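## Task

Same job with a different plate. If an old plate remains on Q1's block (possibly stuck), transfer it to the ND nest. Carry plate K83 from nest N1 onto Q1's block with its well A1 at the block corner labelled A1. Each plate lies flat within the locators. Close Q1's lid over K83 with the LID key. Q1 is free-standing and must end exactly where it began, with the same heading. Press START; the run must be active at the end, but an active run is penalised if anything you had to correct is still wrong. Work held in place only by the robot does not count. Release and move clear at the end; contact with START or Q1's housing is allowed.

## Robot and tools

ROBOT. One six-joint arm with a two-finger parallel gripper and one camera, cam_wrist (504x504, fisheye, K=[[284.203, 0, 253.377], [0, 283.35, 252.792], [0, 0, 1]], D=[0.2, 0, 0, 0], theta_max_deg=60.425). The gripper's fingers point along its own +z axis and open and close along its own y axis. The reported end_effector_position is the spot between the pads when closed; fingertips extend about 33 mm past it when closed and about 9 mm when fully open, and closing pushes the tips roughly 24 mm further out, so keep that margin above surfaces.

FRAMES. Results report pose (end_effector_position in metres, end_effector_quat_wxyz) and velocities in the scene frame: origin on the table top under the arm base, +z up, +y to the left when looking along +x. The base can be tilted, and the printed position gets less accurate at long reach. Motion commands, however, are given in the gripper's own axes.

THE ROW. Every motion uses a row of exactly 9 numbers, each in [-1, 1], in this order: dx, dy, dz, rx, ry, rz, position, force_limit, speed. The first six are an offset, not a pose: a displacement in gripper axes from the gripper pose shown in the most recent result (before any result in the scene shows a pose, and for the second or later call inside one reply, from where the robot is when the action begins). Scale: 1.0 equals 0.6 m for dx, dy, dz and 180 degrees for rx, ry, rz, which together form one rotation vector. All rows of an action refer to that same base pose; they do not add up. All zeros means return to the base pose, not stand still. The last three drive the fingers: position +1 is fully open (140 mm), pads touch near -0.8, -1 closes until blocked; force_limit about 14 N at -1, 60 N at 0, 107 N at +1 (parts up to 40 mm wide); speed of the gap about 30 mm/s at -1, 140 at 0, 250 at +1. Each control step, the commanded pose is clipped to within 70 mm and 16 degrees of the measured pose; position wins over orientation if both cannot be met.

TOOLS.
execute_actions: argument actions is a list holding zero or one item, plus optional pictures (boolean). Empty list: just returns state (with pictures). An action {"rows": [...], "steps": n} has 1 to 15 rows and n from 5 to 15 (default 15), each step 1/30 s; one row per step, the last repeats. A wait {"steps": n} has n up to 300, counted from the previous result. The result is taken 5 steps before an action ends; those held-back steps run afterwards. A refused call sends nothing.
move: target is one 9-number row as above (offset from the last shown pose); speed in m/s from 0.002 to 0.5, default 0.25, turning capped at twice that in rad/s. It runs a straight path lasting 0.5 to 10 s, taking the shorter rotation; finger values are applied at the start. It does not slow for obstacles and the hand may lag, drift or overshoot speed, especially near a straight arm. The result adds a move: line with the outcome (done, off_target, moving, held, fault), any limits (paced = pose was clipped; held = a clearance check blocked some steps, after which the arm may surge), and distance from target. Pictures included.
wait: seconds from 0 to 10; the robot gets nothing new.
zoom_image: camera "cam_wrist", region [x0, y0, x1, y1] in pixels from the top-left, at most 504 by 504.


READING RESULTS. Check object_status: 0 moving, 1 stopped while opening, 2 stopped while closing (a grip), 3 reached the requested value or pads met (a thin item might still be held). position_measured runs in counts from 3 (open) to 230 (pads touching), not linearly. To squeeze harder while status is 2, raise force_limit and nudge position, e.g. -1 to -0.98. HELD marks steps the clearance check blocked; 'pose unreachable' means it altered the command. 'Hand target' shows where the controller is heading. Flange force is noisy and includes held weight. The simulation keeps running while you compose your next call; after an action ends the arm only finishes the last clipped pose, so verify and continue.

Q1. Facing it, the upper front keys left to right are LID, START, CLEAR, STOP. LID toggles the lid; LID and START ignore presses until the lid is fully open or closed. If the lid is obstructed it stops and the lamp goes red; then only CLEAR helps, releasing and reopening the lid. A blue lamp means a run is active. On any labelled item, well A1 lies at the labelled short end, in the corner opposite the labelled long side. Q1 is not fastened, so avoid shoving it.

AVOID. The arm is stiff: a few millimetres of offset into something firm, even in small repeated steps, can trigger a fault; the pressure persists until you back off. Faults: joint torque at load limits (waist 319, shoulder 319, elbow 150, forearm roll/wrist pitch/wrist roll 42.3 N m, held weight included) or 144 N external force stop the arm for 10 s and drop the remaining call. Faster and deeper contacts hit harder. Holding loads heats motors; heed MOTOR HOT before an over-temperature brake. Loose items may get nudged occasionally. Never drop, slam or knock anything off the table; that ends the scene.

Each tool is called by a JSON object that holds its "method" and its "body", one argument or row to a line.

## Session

{"method": "execute_actions", "body": {
  "actions": []
}}

Scene clock: 0.00 s of 10800.00 s.
end_effector_position=(+0.4561, -0.1300, +0.2129) position_measured=3 object_status=3 end_effector_quat_wxyz=(-0.112, +0.987, +0.114, -0.020) end_effector_velocity=(-0.000, -0.000, -0.001) end_effector_angular_velocity=(-0.001, +0.001, -0.001)
Joint positions: [-0.486  0.051  2.028  0.172  1.23   0.807]
Joint velocities: [-0.     0.001  0.    -0.001 -0.001  0.002]
Flange force (N, the push that the arm receives, along the gripper's own x y z axes): no reading
Hand target: +0.456, -0.130, +0.213; -0.112, +0.987, +0.114, -0.020

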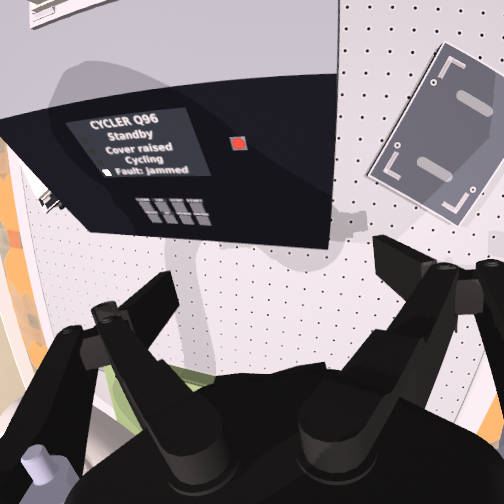

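{"method": "move", "body": {
  "target": [-0.0268, -0.2793, -0.4262, -0.0716, 0.0128, 0.0729, 1, 0, 0],
  "speed": 0.35
}}

Scene clock: 1.60 s of 10800.00 s.
end_effector_position=(+0.4202, -0.0299, +0.5001) position_measured=3 object_status=3 end_effector_quat_wxyz=(+0.001, +1.000, -0.000, +0.000) end_effector_velocity=(+0.000, -0.000, +0.001) end_effector_angular_velocity=(-0.001, -0.001, -0.000)
Joint positions: [-0.172 -0.217  1.72  -0.003  1.644  1.422]
Joint velocities: [ 0.    -0.    -0.002 -0.001  0.001  0.   ]
Flange force (N, the push that the arm receives, along the gripper's own x y z axes): [-5.1 1.3 2.3]
Hand target: +0.420, -0.030, +0.500; +0.001, +1.000, -0.000, +0.000
Off the commanded pose: 0.000 m, 0 deg.
Kept back: nothing.
move: done

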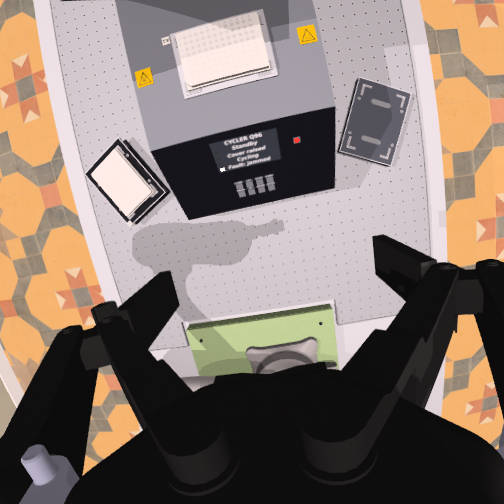

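{"method": "zoom_image", "body": {
  "camera": "cam_wrist",
  "region": [70, 0, 430, 240]
}}

{"method": "move", "body": {
  "target": [0, 0, 0.3, 0, 0, 0, -1, 0, 0],
  "speed": 0.3
}}

{"method": "zoom_image", "body": {
  "camera": "cam_wrist",
  "region": [100, 60, 400, 280]
}}

Region (70, 0, 430, 240) of cam_wrist's 504x504 image, scaled by 1.400, with more detail than that image has.

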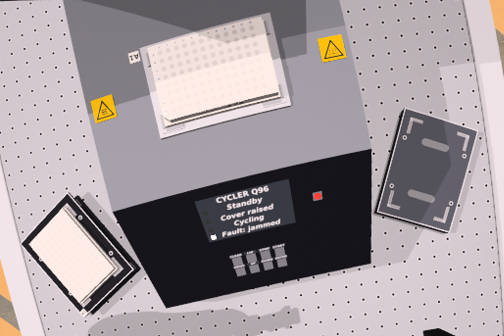

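Scene clock: 3.10 s of 10800.00 s.
end_effector_position=(+0.4203, -0.0299, +0.3201) position_measured=233 object_status=3 end_effector_quat_wxyz=(+0.001, +1.000, -0.000, +0.000) end_effector_velocity=(+0.000, -0.001, +0.000) end_effector_angular_velocity=(-0.001, -0.000, +0.000)
Joint positions: [-0.173 -0.189  2.023 -0.003  1.313  1.422]
Joint velocities: [-0.001  0.    -0.001 -0.001  0.    -0.001]
Flange force (N, the push that the arm receives, along the gripper's own x y z axes): [-4.5 1.9 1.7]
Hand target: +0.420, -0.030, +0.320; +0.001, +1.000, -0.000, +0.000
Off the commanded pose: 0.000 m, 0 deg.
Kept back: nothing.
move: done

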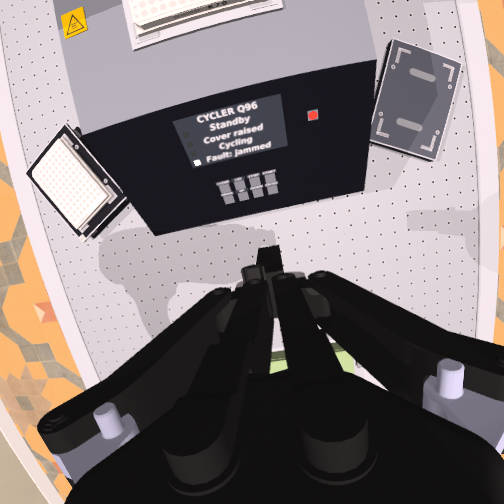

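Region (100, 60, 400, 280) of cam_wrist's 504x504 image, scaled by 1.680, with more detail than that image has; it fills the top 370 rows of this view, and the rest is white.

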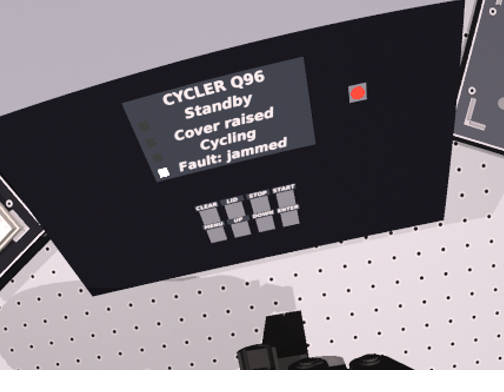

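{"method": "move", "body": {
  "target": [0.0578, -0.0823, 0.2135, 0.0039, 0.111, -0.022, -1, 0, 0],
  "speed": 0.2
}}

{"method": "zoom_image", "body": {
  "camera": "cam_wrist",
  "region": [190, 150, 370, 300]
}}

Scene clock: 4.97 s of 10800.00 s.
end_effector_position=(+0.4553, +0.0195, +0.1920) position_measured=233 object_status=3 end_effector_quat_wxyz=(-0.005, +0.984, +0.034, +0.174) end_effector_velocity=(-0.001, -0.000, -0.001) end_effector_angular_velocity=(-0.000, +0.002, +0.001)
Joint positions: [-0.087 -0.22   2.335  0.068  0.687  1.391]
Joint velocities: [-0.    -0.001  0.001 -0.001  0.002 -0.   ]
Flange force (N, the push that the arm receives, along the gripper's own x y z axes): [-3.5 0.6 -1.3]
Hand target: +0.455, +0.020, +0.192; -0.005, +0.984, +0.034, +0.174
Off the commanded pose: 0.000 m, 0 deg.
Kept back: nothing.
move: done

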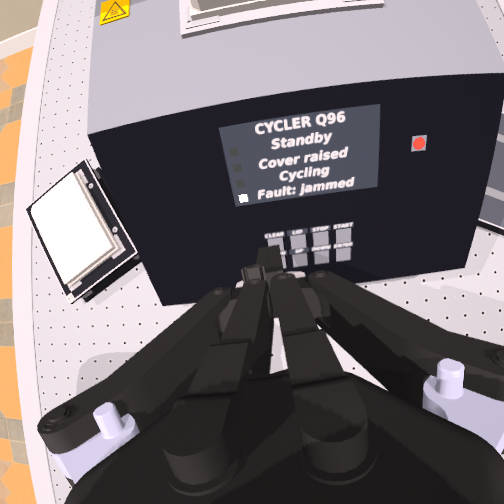

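Region (190, 150, 370, 300) of cam_wrist's 504x504 image, scaled by 2.800, with more detail than that image has.

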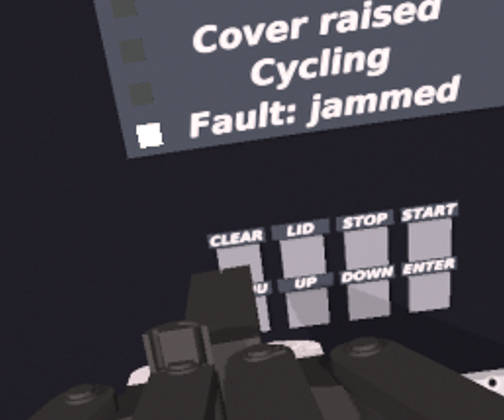

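{"method": "move", "body": {
  "target": [-0.007, 0.0085, 0.033, 0, 0, 0, -1, 0, 0],
  "speed": 0.05
}}

{"method": "zoom_image", "body": {
  "camera": "cam_wrist",
  "region": [190, 150, 370, 300]
}}

Scene clock: 5.97 s of 10800.00 s.
end_effector_position=(+0.4584, +0.0147, +0.1720) position_measured=233 object_status=3 end_effector_quat_wxyz=(-0.005, +0.984, +0.034, +0.174) end_effector_velocity=(-0.000, -0.000, -0.001) end_effector_angular_velocity=(-0.001, +0.001, +0.001)
Joint positions: [-0.101 -0.19   2.356  0.081  0.637  1.366]
Joint velocities: [ 0.     0.001  0.    -0.002 -0.     0.   ]
Flange force (N, the push that the arm receives, along the gripper's own x y z axes): [-4.8 1.2 -1.5]
Hand target: +0.458, +0.015, +0.172; -0.005, +0.984, +0.034, +0.174
Off the commanded pose: 0.000 m, 0 deg.
Kept back: nothing.
move: done

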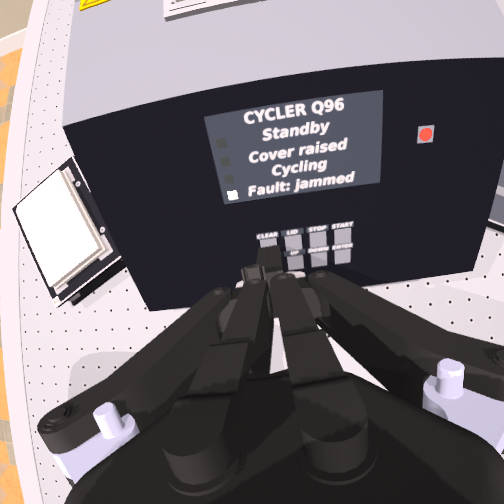

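Region (190, 150, 370, 300) of cam_wrist's 504x504 image, scaled by 2.800, with more detail than that image has.

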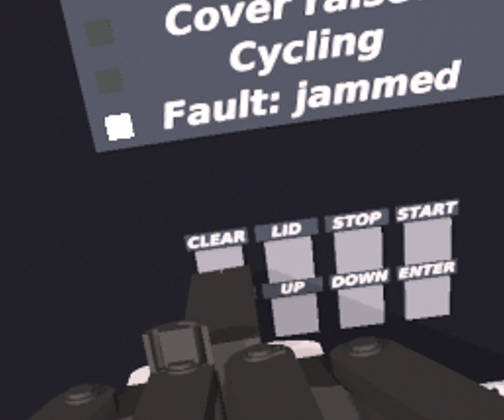

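{"method": "execute_actions", "body": {
  "actions": [
    {"rows": [[0, 0, 0.005, 0, 0, 0, -1, 0, 0]], "steps": 11}
  ]
}}

{"method": "execute_actions", "body": {
  "actions": [
    {"rows": [[0, 0, 0.0025, 0, 0, 0, -1, 0, 0]], "steps": 11}
  ]
}}

{"method": "execute_actions", "body": {
  "actions": [
    {"rows": [[0, 0, 0.002, 0, 0, 0, -1, 0, 0]], "steps": 11}
  ],
  "pictures": true
}}

Scene clock: 6.30 s of 10800.00 s.
end_effector_position=(+0.4595, +0.0147, +0.1692) position_measured=233 object_status=3 end_effector_quat_wxyz=(-0.005, +0.984, +0.034, +0.174) end_effector_velocity=(+0.000, +0.000, +0.000) end_effector_angular_velocity=(-0.000, -0.001, +0.001)
Joint positions: [-0.101 -0.184  2.358  0.081  0.63   1.366]
Joint velocities: [ 0.    -0.    -0.001 -0.     0.    -0.001]
Flange force (N, the push that the arm receives, along the gripper's own x y z axes): [-3.8 -4.3 -2.0]
Steps of this call (steps 1 to 4: nothing new was sent; steps 5 to 10: the first 6 steps of this action). Readings (end_effector_position | what the end effector reports):
5: (+0.4585, +0.0147, +0.1718) | position_measured=233 object_status=3
6: (+0.4591, +0.0146, +0.1704) | position_measured=233 object_status=3
8: (+0.4594, +0.0146, +0.1692) | position_measured=233 object_status=3
10: the state above

Scene clock: 6.67 s of 10800.00 s.
end_effector_position=(+0.4600, +0.0148, +0.1678) position_measured=233 object_status=3 end_effector_quat_wxyz=(-0.005, +0.984, +0.034, +0.174) end_effector_velocity=(+0.000, +0.000, -0.000) end_effector_angular_velocity=(+0.001, -0.000, -0.001)
Joint positions: [-0.1   -0.182  2.359  0.082  0.626  1.365]
Joint velocities: [ 0.     0.001  0.     0.001 -0.001  0.001]
Flange force (N, the push that the arm receives, along the gripper's own x y z axes): [-3.0 -1.0 -0.4]
Off your previous action's commanded pose: 0.000 m, 0 deg at its last step (step 5 of this call).
Steps of this call (steps 1 to 5: the last 5 steps of your previous action; steps 6 to 11: the first 6 steps of this action, its rows measured from where the robot was after step 5). Readings (end_effector_position | what the end effector reports):
5: (+0.4595, +0.0147, +0.1692) | position_measured=233 object_status=3
6: (+0.4595, +0.0147, +0.1690) | position_measured=233 object_status=3
7: (+0.4598, +0.0147, +0.1683) | position_measured=233 object_status=3
9: (+0.4599, +0.0147, +0.1678) | position_measured=233 object_status=3
11: the state above

Scene clock: 7.03 s of 10800.00 s.
end_effector_position=(+0.4604, +0.0148, +0.1666) position_measured=233 object_status=3 end_effector_quat_wxyz=(-0.005, +0.984, +0.034, +0.174) end_effector_velocity=(+0.000, +0.000, +0.000) end_effector_angular_velocity=(-0.001, -0.002, +0.002)
Joint positions: [-0.1   -0.179  2.359  0.082  0.623  1.365]
Joint velocities: [ 0.    -0.     0.     0.    -0.002 -0.002]
Flange force (N, the push that the arm receives, along the gripper's own x y z axes): [-6.1 -1.8 -6.1]
Off your previous action's commanded pose: 0.000 m, 0 deg at its last step (step 5 of this call).
Steps of this call (steps 1 to 5: the last 5 steps of your previous action; steps 6 to 11: the first 6 steps of this action, its rows measured from where the robot was after step 5). Readings (end_effector_position | what the end effector reports):
5: (+0.4600, +0.0148, +0.1678) | position_measured=233 object_status=3
6: (+0.4600, +0.0148, +0.1676) | position_measured=233 object_status=3
7: (+0.4603, +0.0148, +0.1671) | position_measured=233 object_status=3
9: (+0.4604, +0.0148, +0.1667) | position_measured=233 object_status=3
11: the state above

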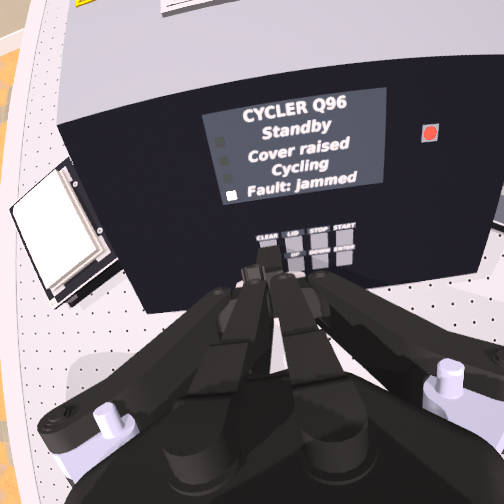

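{"method": "execute_actions", "body": {
  "actions": [
    {"rows": [[0, 0, 0.0012, 0, 0, 0, -1, 0, 0]], "steps": 11}
  ],
  "pictures": true
}}

Scene clock: 7.40 s of 10800.00 s.
end_effector_position=(+0.4607, +0.0148, +0.1660) position_measured=233 object_status=3 end_effector_quat_wxyz=(-0.005, +0.984, +0.034, +0.174) end_effector_velocity=(-0.000, -0.000, -0.001) end_effector_angular_velocity=(-0.001, +0.002, +0.001)
Joint positions: [-0.1   -0.178  2.36   0.082  0.621  1.365]
Joint velocities: [-0.     0.001  0.    -0.002  0.001 -0.   ]
Flange force (N, the push that the arm receives, along the gripper's own x y z axes): [-3.7 0.0 -13.2]
Off your previous action's commanded pose: 0.000 m, 0 deg at its last step (step 5 of this call).
Steps of this call (steps 1 to 5: the last 5 steps of your previous action; steps 6 to 11: the first 6 steps of this action). Readings (end_effector_position | what the end effector reports):
6: (+0.4604, +0.0148, +0.1666) | position_measured=233 object_status=3
7: (+0.4606, +0.0148, +0.1662) | position_measured=233 object_status=3
9: (+0.4607, +0.0148, +0.1660) | position_measured=233 object_status=3
11: the state above

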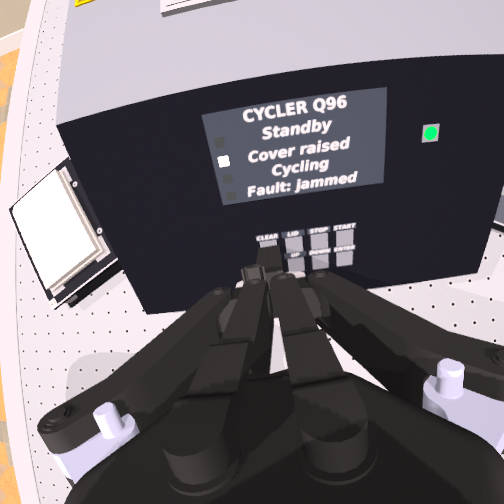

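{"method": "move", "body": {
  "target": [0, 0, -0.05, 0, 0, 0, -1, 0, 0],
  "speed": 0.1
}}

{"method": "zoom_image", "body": {
  "camera": "cam_wrist",
  "region": [0, 140, 170, 320]
}}

Scene clock: 8.37 s of 10800.00 s.
end_effector_position=(+0.4504, +0.0141, +0.1942) position_measured=233 object_status=3 end_effector_quat_wxyz=(-0.005, +0.984, +0.034, +0.174) end_effector_velocity=(+0.000, +0.001, +0.001) end_effector_angular_velocity=(+0.002, -0.001, -0.000)
Joint positions: [-0.104 -0.232  2.339  0.077  0.696  1.369]
Joint velocities: [ 0.001 -0.001 -0.001  0.002  0.     0.001]
Flange force (N, the push that the arm receives, along the gripper's own x y z axes): [-3.2 -0.7 -0.2]
Hand target: +0.450, +0.014, +0.194; -0.005, +0.984, +0.034, +0.174
Off your previous action's commanded pose: 0.000 m, 0 deg at its last step (step 5 of this call).
Off the commanded pose: 0.000 m, 0 deg.
Kept back: nothing.
move: done

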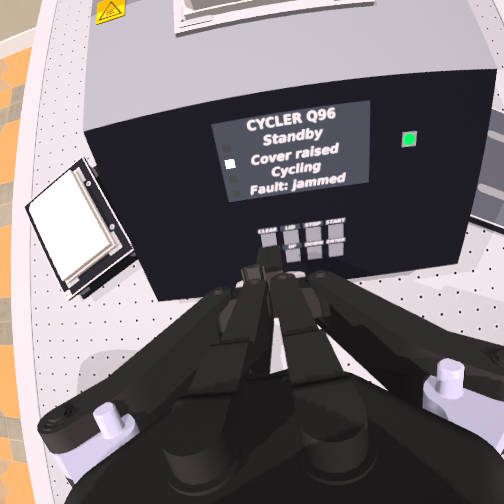

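Region (0, 140, 170, 320) of cam_wrist's 504x504 image, scaled by 2.800, with more detail than that image has.

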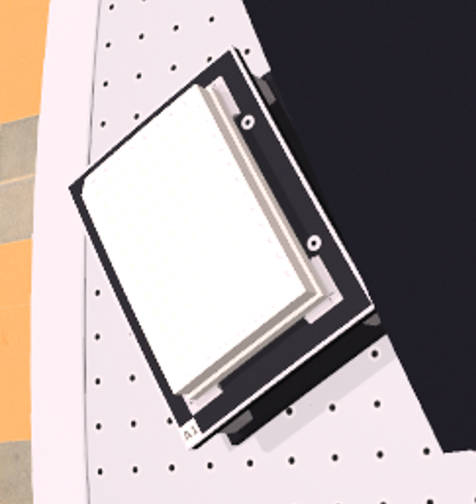

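{"method": "move", "body": {
  "target": [0.103, 0.002, -0.186, 0, -0.111, 0, 0.48, 0, 0],
  "speed": 0.3
}}

{"method": "move", "body": {
  "target": [0.362, 0.057, 0.05, 0, 0, 0.503, 0.48, 0, 0],
  "speed": 0.4
}}

{"method": "zoom_image", "body": {
  "camera": "cam_wrist",
  "region": [150, 130, 370, 350]
}}

Scene clock: 9.77 s of 10800.00 s.
end_effector_position=(+0.4702, +0.0141, +0.3202) position_measured=68 object_status=3 end_effector_quat_wxyz=(+0.001, +0.999, +0.035, +0.000) end_effector_velocity=(-0.000, +0.001, -0.001) end_effector_angular_velocity=(+0.002, +0.002, -0.001)
Joint positions: [-0.064 -0.105  1.954 -0.002  1.298  1.461]
Joint velocities: [0.001 0.001 0.    0.002 0.    0.001]
Flange force (N, the push that the arm receives, along the gripper's own x y z axes): [-5.9 -0.9 1.8]
Hand target: +0.470, +0.014, +0.320; +0.001, +0.999, +0.035, +0.000
Off the commanded pose: 0.000 m, 0 deg.
Kept back: nothing.
move: done

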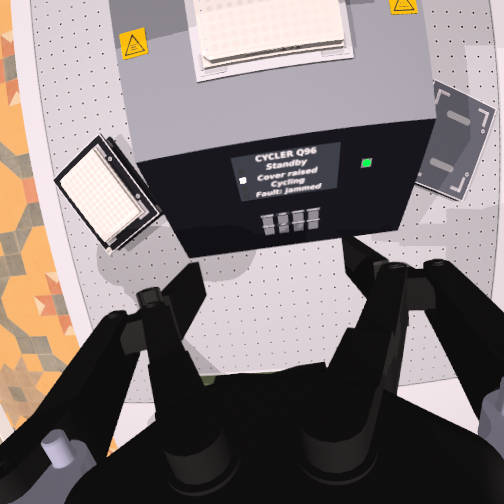

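Scene clock: 12.17 s of 10800.00 s.
end_effector_position=(+0.6894, -0.0053, +0.2903) position_measured=68 object_status=3 end_effector_quat_wxyz=(+0.000, +0.728, -0.686, +0.001) end_effector_velocity=(-0.001, +0.001, +0.001) end_effector_angular_velocity=(+0.001, +0.001, +0.000)
Joint positions: [-0.079  0.258  1.617 -0.002  1.272  3.026]
Joint velocities: [ 0.    -0.001 -0.     0.001  0.002 -0.   ]
Flange force (N, the push that the arm receives, along the gripper's own x y z axes): [1.9 9.9 -0.8]
Hand target: +0.689, -0.005, +0.290; +0.000, +0.728, -0.686, +0.001
Off the commanded pose: 0.000 m, 0 deg.
Kept back: nothing.
move: done

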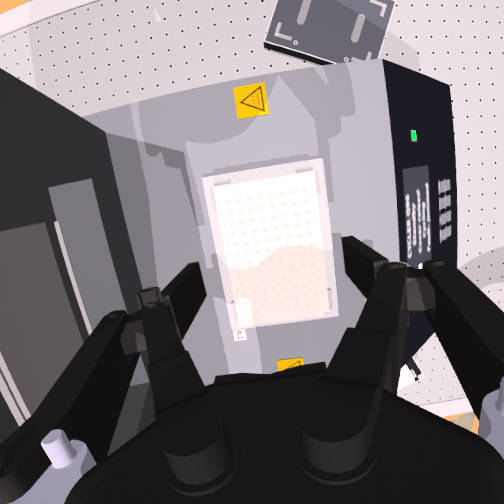

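Region (150, 130, 370, 350) of cam_wrist's 504x504 image, scaled by 2.291, with more detail than that image has.

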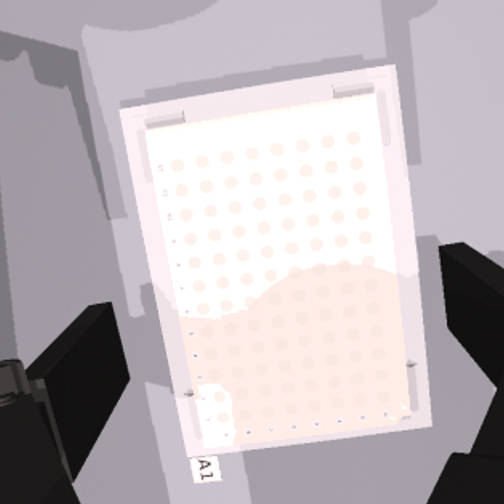

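{"method": "move", "body": {
  "target": [0.0035, 0.0027, 0.045, 0, 0, 0.007, 0.48, 0, 0],
  "speed": 0.08
}}

{"method": "zoom_image", "body": {
  "camera": "cam_wrist",
  "region": [160, 230, 260, 330]
}}

{"method": "zoom_image", "body": {
  "camera": "cam_wrist",
  "region": [290, 210, 390, 310]
}}

Scene clock: 13.33 s of 10800.00 s.
end_effector_position=(+0.6880, -0.0075, +0.2633) position_measured=68 object_status=3 end_effector_quat_wxyz=(+0.000, +0.720, -0.694, +0.001) end_effector_velocity=(+0.000, -0.000, -0.001) end_effector_angular_velocity=(-0.000, +0.001, +0.000)
Joint positions: [-0.083  0.27   1.653 -0.002  1.224  3.045]
Joint velocities: [-0.     0.001  0.    -0.    -0.    -0.   ]
Flange force (N, the push that the arm receives, along the gripper's own x y z axes): [-0.2 8.9 0.1]
Hand target: +0.688, -0.008, +0.263; +0.000, +0.720, -0.694, +0.001
Off the commanded pose: 0.000 m, 0 deg.
Kept back: nothing.
move: done

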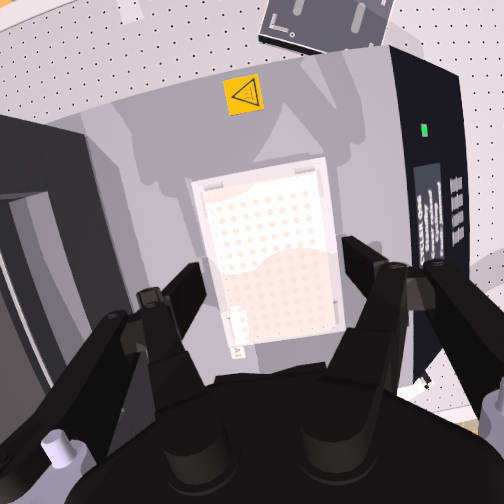

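Region (160, 230, 260, 330) of cam_wrist's 504x504 image, scaled by 5.040, with more detail than that image has.

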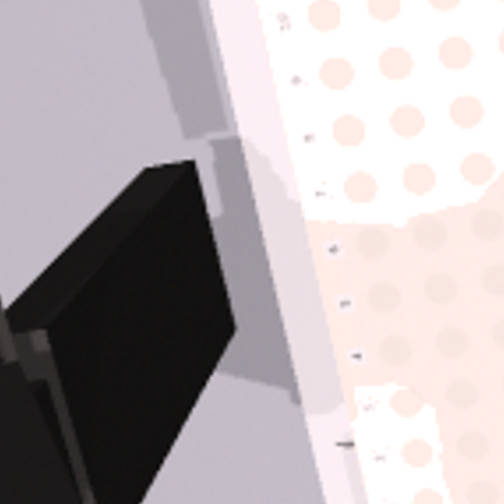

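Region (290, 210, 390, 310) of cam_wrist's 504x504 image, scaled by 5.040, with more detail than that image has.

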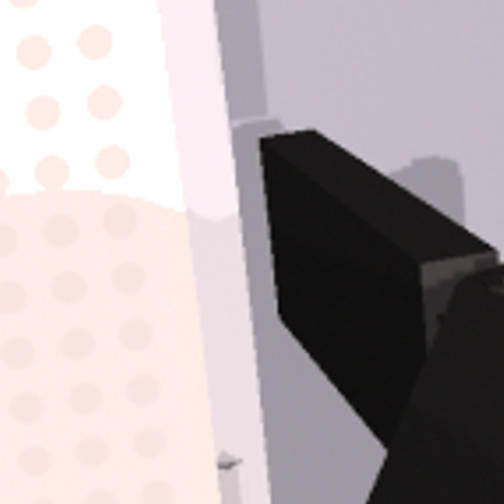

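{"method": "move", "body": {
  "target": [0, 0, 0.0255, 0, 0, -0.0025, 0.48, 0, 0],
  "speed": 0.04
}}

{"method": "move", "body": {
  "target": [0, 0, -0.0005, 0, 0, 0, -1, 0, -0.7],
  "speed": 0.02
}}

{"method": "execute_actions", "body": {
  "actions": [
    {"rows": [[0, 0, -0.002, 0, 0, 0, -1, 0, -0.7]], "steps": 15}
  ]
}}

Scene clock: 14.30 s of 10800.00 s.
end_effector_position=(+0.6880, -0.0075, +0.2481) position_measured=68 object_status=3 end_effector_quat_wxyz=(+0.000, +0.723, -0.691, +0.001) end_effector_velocity=(-0.000, -0.000, +0.000) end_effector_angular_velocity=(+0.001, +0.000, -0.001)
Joint positions: [-0.083  0.279  1.67  -0.002  1.198  3.037]
Joint velocities: [-0.001 -0.    -0.     0.001  0.001 -0.   ]
Flange force (N, the push that the arm receives, along the gripper's own x y z axes): [0.3 9.2 -0.5]
Hand target: +0.688, -0.008, +0.248; +0.000, +0.723, -0.691, +0.001
Off the commanded pose: 0.000 m, 0 deg.
Kept back: nothing.
move: done

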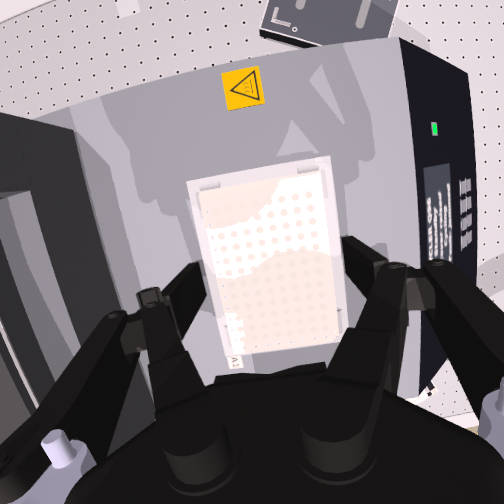

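Scene clock: 15.00 s of 10800.00 s.
end_effector_position=(+0.6880, -0.0076, +0.2485) position_measured=109 object_status=2 end_effector_quat_wxyz=(+0.000, +0.723, -0.691, +0.001) end_effector_velocity=(+0.000, +0.000, +0.001) end_effector_angular_velocity=(+0.001, -0.001, -0.001)
Joint positions: [-0.083  0.278  1.67  -0.003  1.198  3.037]
Joint velocities: [-0.    -0.001 -0.     0.001 -0.     0.   ]
Flange force (N, the push that the arm receives, along the gripper's own x y z axes): [0.3 37.9 -45.7]
Hand target: +0.688, -0.008, +0.248; +0.000, +0.723, -0.691, +0.001
Off the commanded pose: 0.000 m, 0 deg.
Kept back: nothing.
move: done

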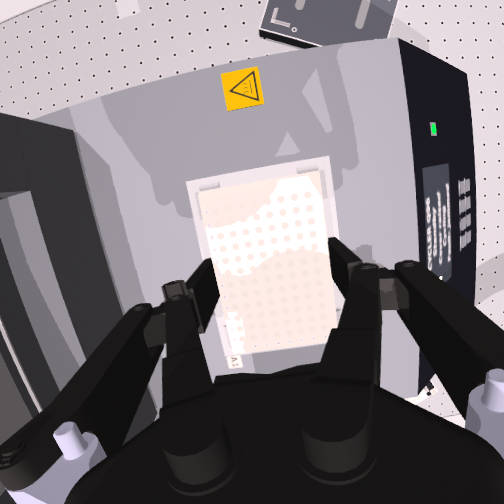

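Scene clock: 15.33 s of 10800.00 s.
end_effector_position=(+0.6879, -0.0076, +0.2495) position_measured=110 object_status=2 end_effector_quat_wxyz=(+0.000, +0.723, -0.691, +0.001) end_effector_velocity=(+0.000, +0.000, +0.001) end_effector_angular_velocity=(-0.001, +0.000, +0.003)
Joint positions: [-0.083  0.278  1.669 -0.003  1.2    3.037]
Joint velocities: [ 0.001 -0.    -0.001 -0.002  0.001 -0.001]
Flange force (N, the push that the arm receives, along the gripper's own x y z axes): [0.0 28.7 11.4]
Steps of this call (steps 1 to 10: the first 10 steps of this action). Readings (end_effector_position | what the end effector reports):
1: (+0.6880, -0.0076, +0.2485) | position_measured=109 object_status=2
2: (+0.6880, -0.0076, +0.2489) | position_measured=109 object_status=2
4: (+0.6879, -0.0076, +0.2492) | position_measured=109 object_status=2
8: (+0.6879, -0.0076, +0.2494) | position_measured=110 object_status=2
10: the state above

{"method": "execute_actions", "body": {
  "actions": [
    {"rows": [[0, 0.0007, -0.0015, 0, 0, 0, -1, 0, -0.7]], "steps": 15}
  ]
}}

Scene clock: 15.83 s of 10800.00 s.
end_effector_position=(+0.6875, -0.0076, +0.2506) position_measured=110 object_status=2 end_effector_quat_wxyz=(+0.000, +0.723, -0.691, +0.001) end_effector_velocity=(-0.002, +0.000, -0.001) end_effector_angular_velocity=(-0.001, +0.003, +0.000)
Joint positions: [-0.083  0.276  1.668 -0.003  1.202  3.037]
Joint velocities: [ 0.    -0.001  0.002 -0.001  0.002  0.   ]
Flange force (N, the push that the arm receives, along the gripper's own x y z axes): [2.2 8.3 -0.5]
Off your previous action's commanded pose: 0.000 m, 0 deg at its last step (step 5 of this call).
Steps of this call (steps 1 to 5: the last 5 steps of your previous action; steps 6 to 15: the first 10 steps of this action). Readings (end_effector_position | what the end effector reports):
6: (+0.6878, -0.0076, +0.2497) | position_measured=110 object_status=2
7: (+0.6879, -0.0076, +0.2502) | position_measured=110 object_status=2
9: (+0.6878, -0.0076, +0.2508) | position_measured=110 object_status=2
13: (+0.6876, -0.0076, +0.2506) | position_measured=110 object_status=2
15: the state above

{"method": "move", "body": {
  "target": [0, 0, -0.065, 0, 0, 0, -1, 0, -0.7],
  "speed": 0.08
}}

{"method": "move", "body": {
  "target": [0.4417, 0.2087, 0, 0, 0, -0.3594, -1, 0, -0.7],
  "speed": 0.28
}}

{"method": "move", "body": {
  "target": [0, 0, 0.285, 0, 0, 0, -1, 0, -0.7],
  "speed": 0.18
}}

{"method": "zoom_image", "body": {
  "camera": "cam_wrist",
  "region": [150, 130, 370, 260]
}}

Scene clock: 17.07 s of 10800.00 s.
end_effector_position=(+0.6875, -0.0076, +0.2895) position_measured=110 object_status=2 end_effector_quat_wxyz=(+0.000, +0.723, -0.691, +0.001) end_effector_velocity=(+0.001, -0.001, +0.001) end_effector_angular_velocity=(-0.001, -0.003, -0.001)
Joint positions: [-0.083  0.256  1.622 -0.003  1.269  3.037]
Joint velocities: [-0.001 -0.001 -0.    -0.001 -0.002  0.001]
Flange force (N, the push that the arm receives, along the gripper's own x y z axes): [0.1 7.3 1.2]
Hand target: +0.687, -0.008, +0.290; +0.000, +0.723, -0.691, +0.001
Off your previous action's commanded pose: 0.000 m, 0 deg at its last step (step 5 of this call).
Off the commanded pose: 0.000 m, 0 deg.
Kept back: nothing.
move: done

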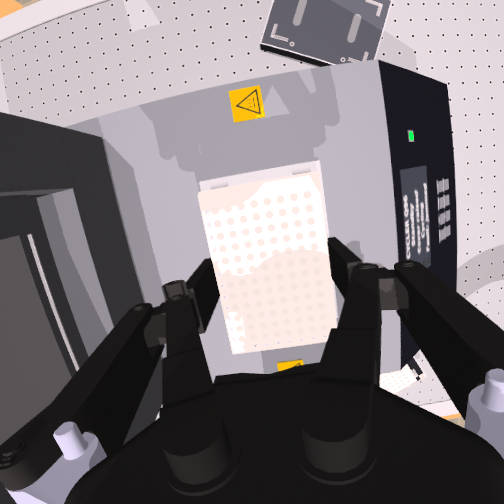

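Scene clock: 19.43 s of 10800.00 s.
end_effector_position=(+0.5739, -0.2780, +0.2895) position_measured=110 object_status=2 end_effector_quat_wxyz=(+0.001, +0.980, -0.197, +0.000) end_effector_velocity=(+0.001, +0.001, -0.000) end_effector_angular_velocity=(+0.002, -0.001, +0.000)
Joint positions: [-0.525  0.178  1.718 -0.004  1.25   1.466]
Joint velocities: [ 0.001  0.    -0.     0.002  0.    -0.   ]
Flange force (N, the push that the arm receives, along the gripper's own x y z axes): [-6.9 1.6 0.9]
Hand target: +0.574, -0.278, +0.289; +0.001, +0.980, -0.197, +0.000
Off the commanded pose: 0.001 m, 0 deg.
Kept back: nothing.
move: done

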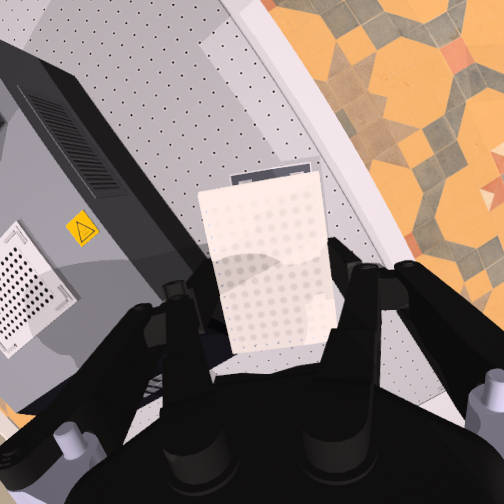

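Scene clock: 20.70 s of 10800.00 s.
end_effector_position=(+0.5742, -0.2780, +0.1185) position_measured=110 object_status=2 end_effector_quat_wxyz=(+0.001, +0.981, -0.197, +0.000) end_effector_velocity=(-0.000, +0.000, -0.001) end_effector_angular_velocity=(+0.001, +0.001, +0.000)
Joint positions: [-0.526  0.307  1.895 -0.005  0.943  1.467]
Joint velocities: [-0.     0.001  0.001  0.001  0.    -0.001]
Flange force (N, the push that the arm receives, along the gripper's own x y z axes): [-6.0 2.2 -1.1]
Hand target: +0.574, -0.278, +0.118; +0.000, +0.980, -0.197, +0.000
Off the commanded pose: 0.000 m, 0 deg.
Kept back: nothing.
move: done

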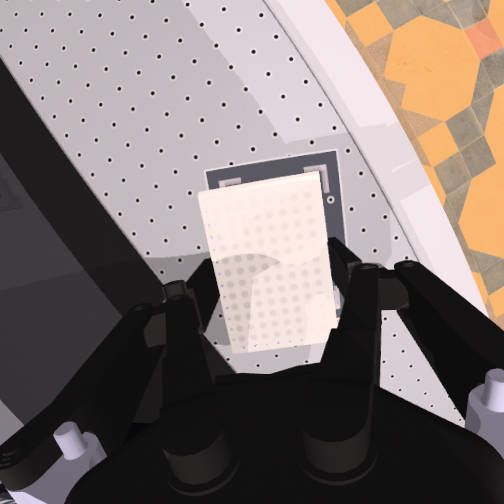

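Region (150, 130, 370, 260) of cam_wrist's 504x504 image, scaled by 2.291, with more detail than that image has; it fills the top 298 rows of this view, and the rest is white.

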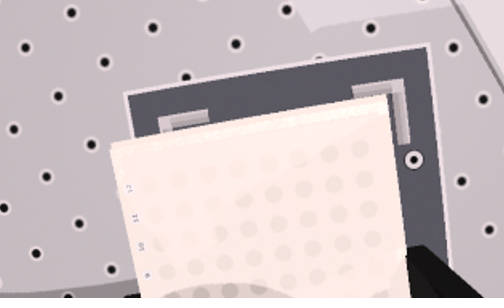

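{"method": "move", "body": {
  "target": [0.0032, 0.018, 0.039, 0, 0, 0.0057, -1, 0, -0.7],
  "speed": 0.06
}}

{"method": "zoom_image", "body": {
  "camera": "cam_wrist",
  "region": [150, 130, 370, 260]
}}

Scene clock: 21.77 s of 10800.00 s.
end_effector_position=(+0.5718, -0.2887, +0.0951) position_measured=110 object_status=2 end_effector_quat_wxyz=(+0.000, +0.979, -0.205, +0.000) end_effector_velocity=(+0.000, -0.001, -0.000) end_effector_angular_velocity=(+0.000, -0.000, -0.003)
Joint positions: [-0.542  0.335  1.908 -0.005  0.903  1.468]
Joint velocities: [-0.001  0.001 -0.001  0.    -0.001  0.001]
Flange force (N, the push that the arm receives, along the gripper's own x y z axes): [-7.8 -0.1 -2.2]
Hand target: +0.572, -0.289, +0.095; +0.000, +0.979, -0.205, +0.000
Off the commanded pose: 0.000 m, 0 deg.
Kept back: nothing.
move: done

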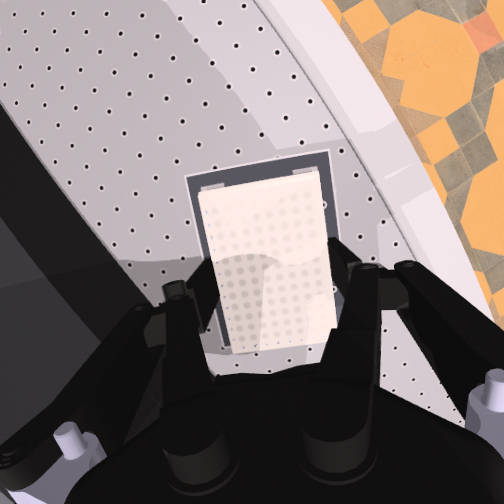

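Region (150, 130, 370, 260) of cam_wrist's 504x504 image, scaled by 2.291, with more detail than that image has; it fills the top 298 rows of this view, and the rest is white.

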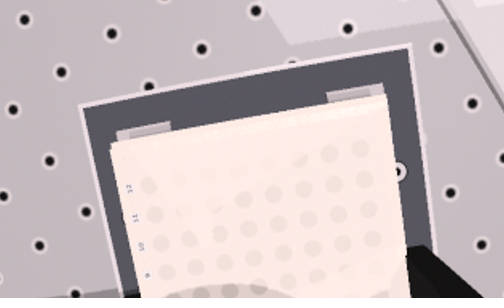

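{"method": "move", "body": {
  "target": [-0.0008, 0, 0.028, 0, 0, 0, -1, 0, -0.7],
  "speed": 0.04
}}

{"method": "zoom_image", "body": {
  "camera": "cam_wrist",
  "region": [150, 130, 370, 260]
}}

Scene clock: 22.77 s of 10800.00 s.
end_effector_position=(+0.5714, -0.2885, +0.0783) position_measured=110 object_status=2 end_effector_quat_wxyz=(+0.000, +0.979, -0.205, +0.000) end_effector_velocity=(-0.001, -0.000, -0.001) end_effector_angular_velocity=(+0.000, +0.002, +0.001)
Joint positions: [-0.542  0.352  1.921 -0.005  0.872  1.468]
Joint velocities: [-0.001  0.001  0.    -0.001  0.001 -0.001]
Flange force (N, the push that the arm receives, along the gripper's own x y z axes): [-7.2 2.1 -3.3]
Hand target: +0.571, -0.289, +0.078; +0.000, +0.979, -0.205, +0.000
Off the commanded pose: 0.000 m, 0 deg.
Kept back: nothing.
move: done

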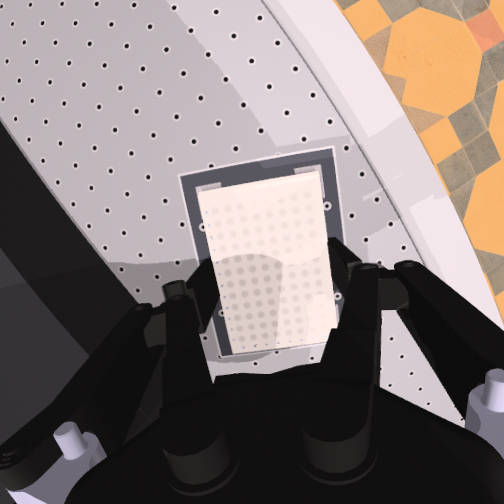

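Region (150, 130, 370, 260) of cam_wrist's 504x504 image, scaled by 2.291, with more detail than that image has; it fills the top 298 rows of this view, and the rest is white.

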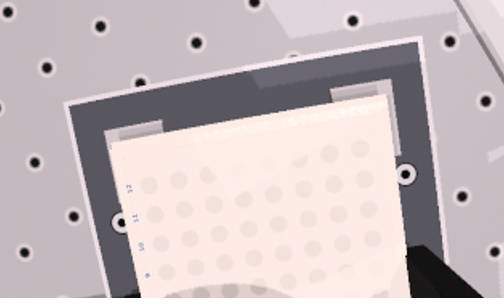

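{"method": "move", "body": {
  "target": [0, 0, 0.013, 0, 0, 0, -1, 0, -0.7],
  "speed": 0.02
}}

{"method": "execute_actions", "body": {
  "actions": [
    {"rows": [[0, 0, 0.002, 0, 0, 0, -1, 0, -0.7]], "steps": 11}
  ]
}}

{"method": "execute_actions", "body": {
  "actions": [
    {"rows": [[0, 0, 0.002, 0, 0, 0, -1, 0, -0.7]], "steps": 11}
  ]
}}

Scene clock: 23.70 s of 10800.00 s.
end_effector_position=(+0.5714, -0.2885, +0.0705) position_measured=110 object_status=2 end_effector_quat_wxyz=(+0.000, +0.979, -0.205, +0.000) end_effector_velocity=(+0.001, +0.000, +0.001) end_effector_angular_velocity=(-0.001, -0.002, +0.001)
Joint positions: [-0.542  0.361  1.926 -0.005  0.858  1.468]
Joint velocities: [ 0.001 -0.001 -0.    -0.    -0.001 -0.   ]
Flange force (N, the push that the arm receives, along the gripper's own x y z axes): [-8.5 0.0 -3.4]
Hand target: +0.571, -0.289, +0.071; +0.000, +0.979, -0.205, +0.000
Off the commanded pose: 0.000 m, 0 deg.
Kept back: nothing.
move: done

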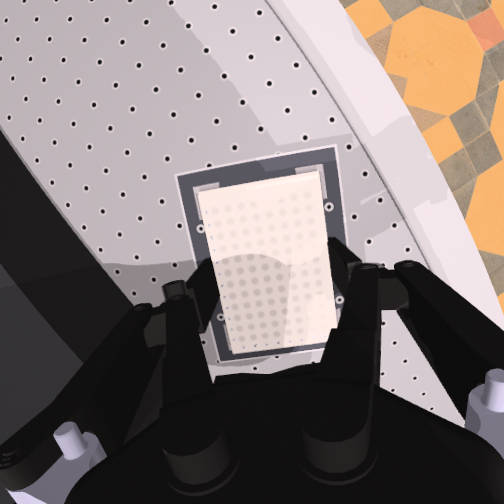

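Scene clock: 23.90 s of 10800.00 s.
end_effector_position=(+0.5714, -0.2885, +0.0693) position_measured=110 object_status=2 end_effector_quat_wxyz=(+0.000, +0.979, -0.205, +0.000) end_effector_velocity=(+0.001, +0.000, +0.001) end_effector_angular_velocity=(-0.000, -0.002, +0.000)
Joint positions: [-0.542  0.362  1.927 -0.005  0.856  1.468]
Joint velocities: [ 0.001 -0.    -0.001  0.001 -0.001 -0.   ]
Flange force (N, the push that the arm receives, along the gripper's own x y z axes): [-8.0 0.6 -3.6]
Steps of this call (steps 1 to 6: the first 6 steps of this action). Readings (end_effector_position | what the end effector reports):
1: (+0.5714, -0.2885, +0.0704) | position_measured=110 object_status=2
2: (+0.5715, -0.2886, +0.0698) | position_measured=110 object_status=2
4: (+0.5714, -0.2885, +0.0693) | position_measured=110 object_status=2
6: the state above

Scene clock: 24.27 s of 10800.00 s.
end_effector_position=(+0.5714, -0.2885, +0.0681) position_measured=110 object_status=2 end_effector_quat_wxyz=(+0.000, +0.979, -0.205, +0.000) end_effector_velocity=(-0.000, -0.000, -0.000) end_effector_angular_velocity=(-0.000, -0.001, -0.000)
Joint positions: [-0.542  0.364  1.928 -0.005  0.854  1.468]
Joint velocities: [-0.    -0.     0.001  0.001 -0.002 -0.001]
Flange force (N, the push that the arm receives, along the gripper's own x y z axes): [-6.2 -1.4 -2.8]
Off your previous action's commanded pose: 0.000 m, 0 deg at its last step (step 5 of this call).
Steps of this call (steps 1 to 5: the last 5 steps of your previous action; steps 6 to 11: the first 6 steps of this action, its rows measured from where the robot was after step 5). Readings (end_effector_position | what the end effector reports):
5: (+0.5714, -0.2886, +0.0693) | position_measured=110 object_status=2
6: (+0.5714, -0.2886, +0.0692) | position_measured=110 object_status=2
7: (+0.5715, -0.2886, +0.0686) | position_measured=110 object_status=2
9: (+0.5714, -0.2885, +0.0681) | position_measured=110 object_status=2
11: the state above

{"method": "execute_actions", "body": {
  "actions": [
    {"rows": [[0, 0, 0.0017, 0, 0, 0, -1, 0, -0.7]], "steps": 11}
  ]
}}

Scene clock: 24.63 s of 10800.00 s.
end_effector_position=(+0.5714, -0.2885, +0.0671) position_measured=110 object_status=2 end_effector_quat_wxyz=(+0.000, +0.979, -0.205, +0.000) end_effector_velocity=(+0.001, -0.001, +0.000) end_effector_angular_velocity=(-0.001, -0.002, +0.001)
Joint positions: [-0.542  0.365  1.928 -0.005  0.852  1.468]
Joint velocities: [-0.    -0.    -0.    -0.    -0.002 -0.001]
Flange force (N, the push that the arm receives, along the gripper's own x y z axes): [-11.0 0.4 -4.5]
Off your previous action's commanded pose: 0.000 m, 0 deg at its last step (step 5 of this call).
Steps of this call (steps 1 to 5: the last 5 steps of your previous action; steps 6 to 11: the first 6 steps of this action). Readings (end_effector_position | what the end effector reports):
6: (+0.5714, -0.2886, +0.0680) | position_measured=110 object_status=2
7: (+0.5715, -0.2886, +0.0675) | position_measured=110 object_status=2
9: (+0.5714, -0.2885, +0.0671) | position_measured=110 object_status=2
11: the state above

{"method": "execute_actions", "body": {
  "actions": [
    {"rows": [[0, 0, 0.0014, 0, 0, 0, -1, 0, -0.7]], "steps": 11}
  ]
}}

Scene clock: 25.00 s of 10800.00 s.
end_effector_position=(+0.5715, -0.2886, +0.0664) position_measured=110 object_status=2 end_effector_quat_wxyz=(+0.000, +0.979, -0.205, +0.000) end_effector_velocity=(-0.000, +0.001, -0.001) end_effector_angular_velocity=(+0.002, +0.001, +0.000)
Joint positions: [-0.542  0.366  1.929 -0.005  0.851  1.468]
Joint velocities: [ 0.001  0.002  0.     0.001 -0.    -0.   ]
Flange force (N, the push that the arm receives, along the gripper's own x y z axes): [-19.7 -0.9 -37.4]
Off your previous action's commanded pose: 0.000 m, 0 deg at its last step (step 5 of this call).
Steps of this call (steps 1 to 5: the last 5 steps of your previous action; steps 6 to 11: the first 6 steps of this action). Readings (end_effector_position | what the end effector reports):
6: (+0.5714, -0.2885, +0.0670) | position_measured=110 object_status=2
7: (+0.5714, -0.2886, +0.0666) | position_measured=110 object_status=2
9: (+0.5715, -0.2886, +0.0664) | position_measured=110 object_status=2
11: the state above

{"method": "execute_actions", "body": {
  "actions": [
    {"rows": [[0, 0, -0.0012, 0, 0, 0, 0.48, 0, -0.5]], "steps": 15}
  ]
}}

{"method": "move", "body": {
  "target": [0, 0, -0.1, 0, 0, 0, 0.48, 0, 0],
  "speed": 0.15
}}

{"method": "zoom_image", "body": {
  "camera": "cam_wrist",
  "region": [150, 130, 370, 350]
}}

Scene clock: 25.50 s of 10800.00 s.
end_effector_position=(+0.5714, -0.2885, +0.0670) position_measured=70 object_status=0 end_effector_quat_wxyz=(+0.000, +0.979, -0.205, +0.000) end_effector_velocity=(+0.000, +0.001, +0.000) end_effector_angular_velocity=(+0.002, -0.001, -0.001)
Joint positions: [-0.542  0.365  1.928 -0.005  0.852  1.468]
Joint velocities: [ 0.    -0.     0.     0.002  0.     0.   ]
Flange force (N, the push that the arm receives, along the gripper's own x y z axes): [-8.2 1.7 -3.2]
Off your previous action's commanded pose: 0.000 m, 0 deg at its last step (step 5 of this call).
Steps of this call (steps 1 to 5: the last 5 steps of your previous action; steps 6 to 15: the first 10 steps of this action). Readings (end_effector_position | what the end effector reports):
6: (+0.5714, -0.2886, +0.0663) | position_measured=110 object_status=0
7: (+0.5714, -0.2885, +0.0664) | position_measured=110 object_status=0
9: (+0.5712, -0.2884, +0.0666) | position_measured=98 object_status=0
13: (+0.5714, -0.2885, +0.0670) | position_measured=79 object_status=0
15: the state above

Scene clock: 26.47 s of 10800.00 s.
end_effector_position=(+0.5713, -0.2886, +0.1271) position_measured=68 object_status=3 end_effector_quat_wxyz=(+0.000, +0.979, -0.205, +0.000) end_effector_velocity=(+0.001, -0.001, +0.000) end_effector_angular_velocity=(-0.001, -0.002, +0.001)
Joint positions: [-0.542  0.302  1.884 -0.005  0.96   1.468]
Joint velocities: [-0.     0.    -0.001 -0.    -0.001 -0.001]
Flange force (N, the push that the arm receives, along the gripper's own x y z axes): [-5.7 -0.5 -1.2]
Hand target: +0.571, -0.289, +0.127; +0.001, +0.979, -0.205, +0.000
Off your previous action's commanded pose: 0.000 m, 0 deg at its last step (step 5 of this call).
Off the commanded pose: 0.000 m, 0 deg.
Kept back: nothing.
move: done

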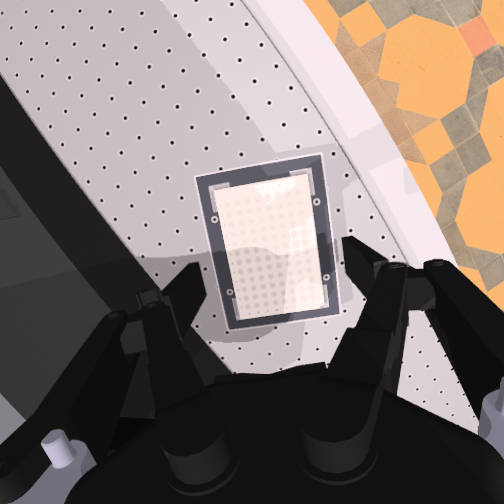

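Region (150, 130, 370, 350) of cam_wrist's 504x504 image, scaled by 2.291, with more detail than that image has.

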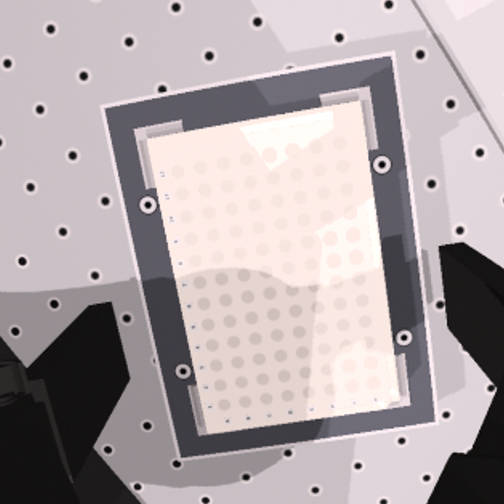

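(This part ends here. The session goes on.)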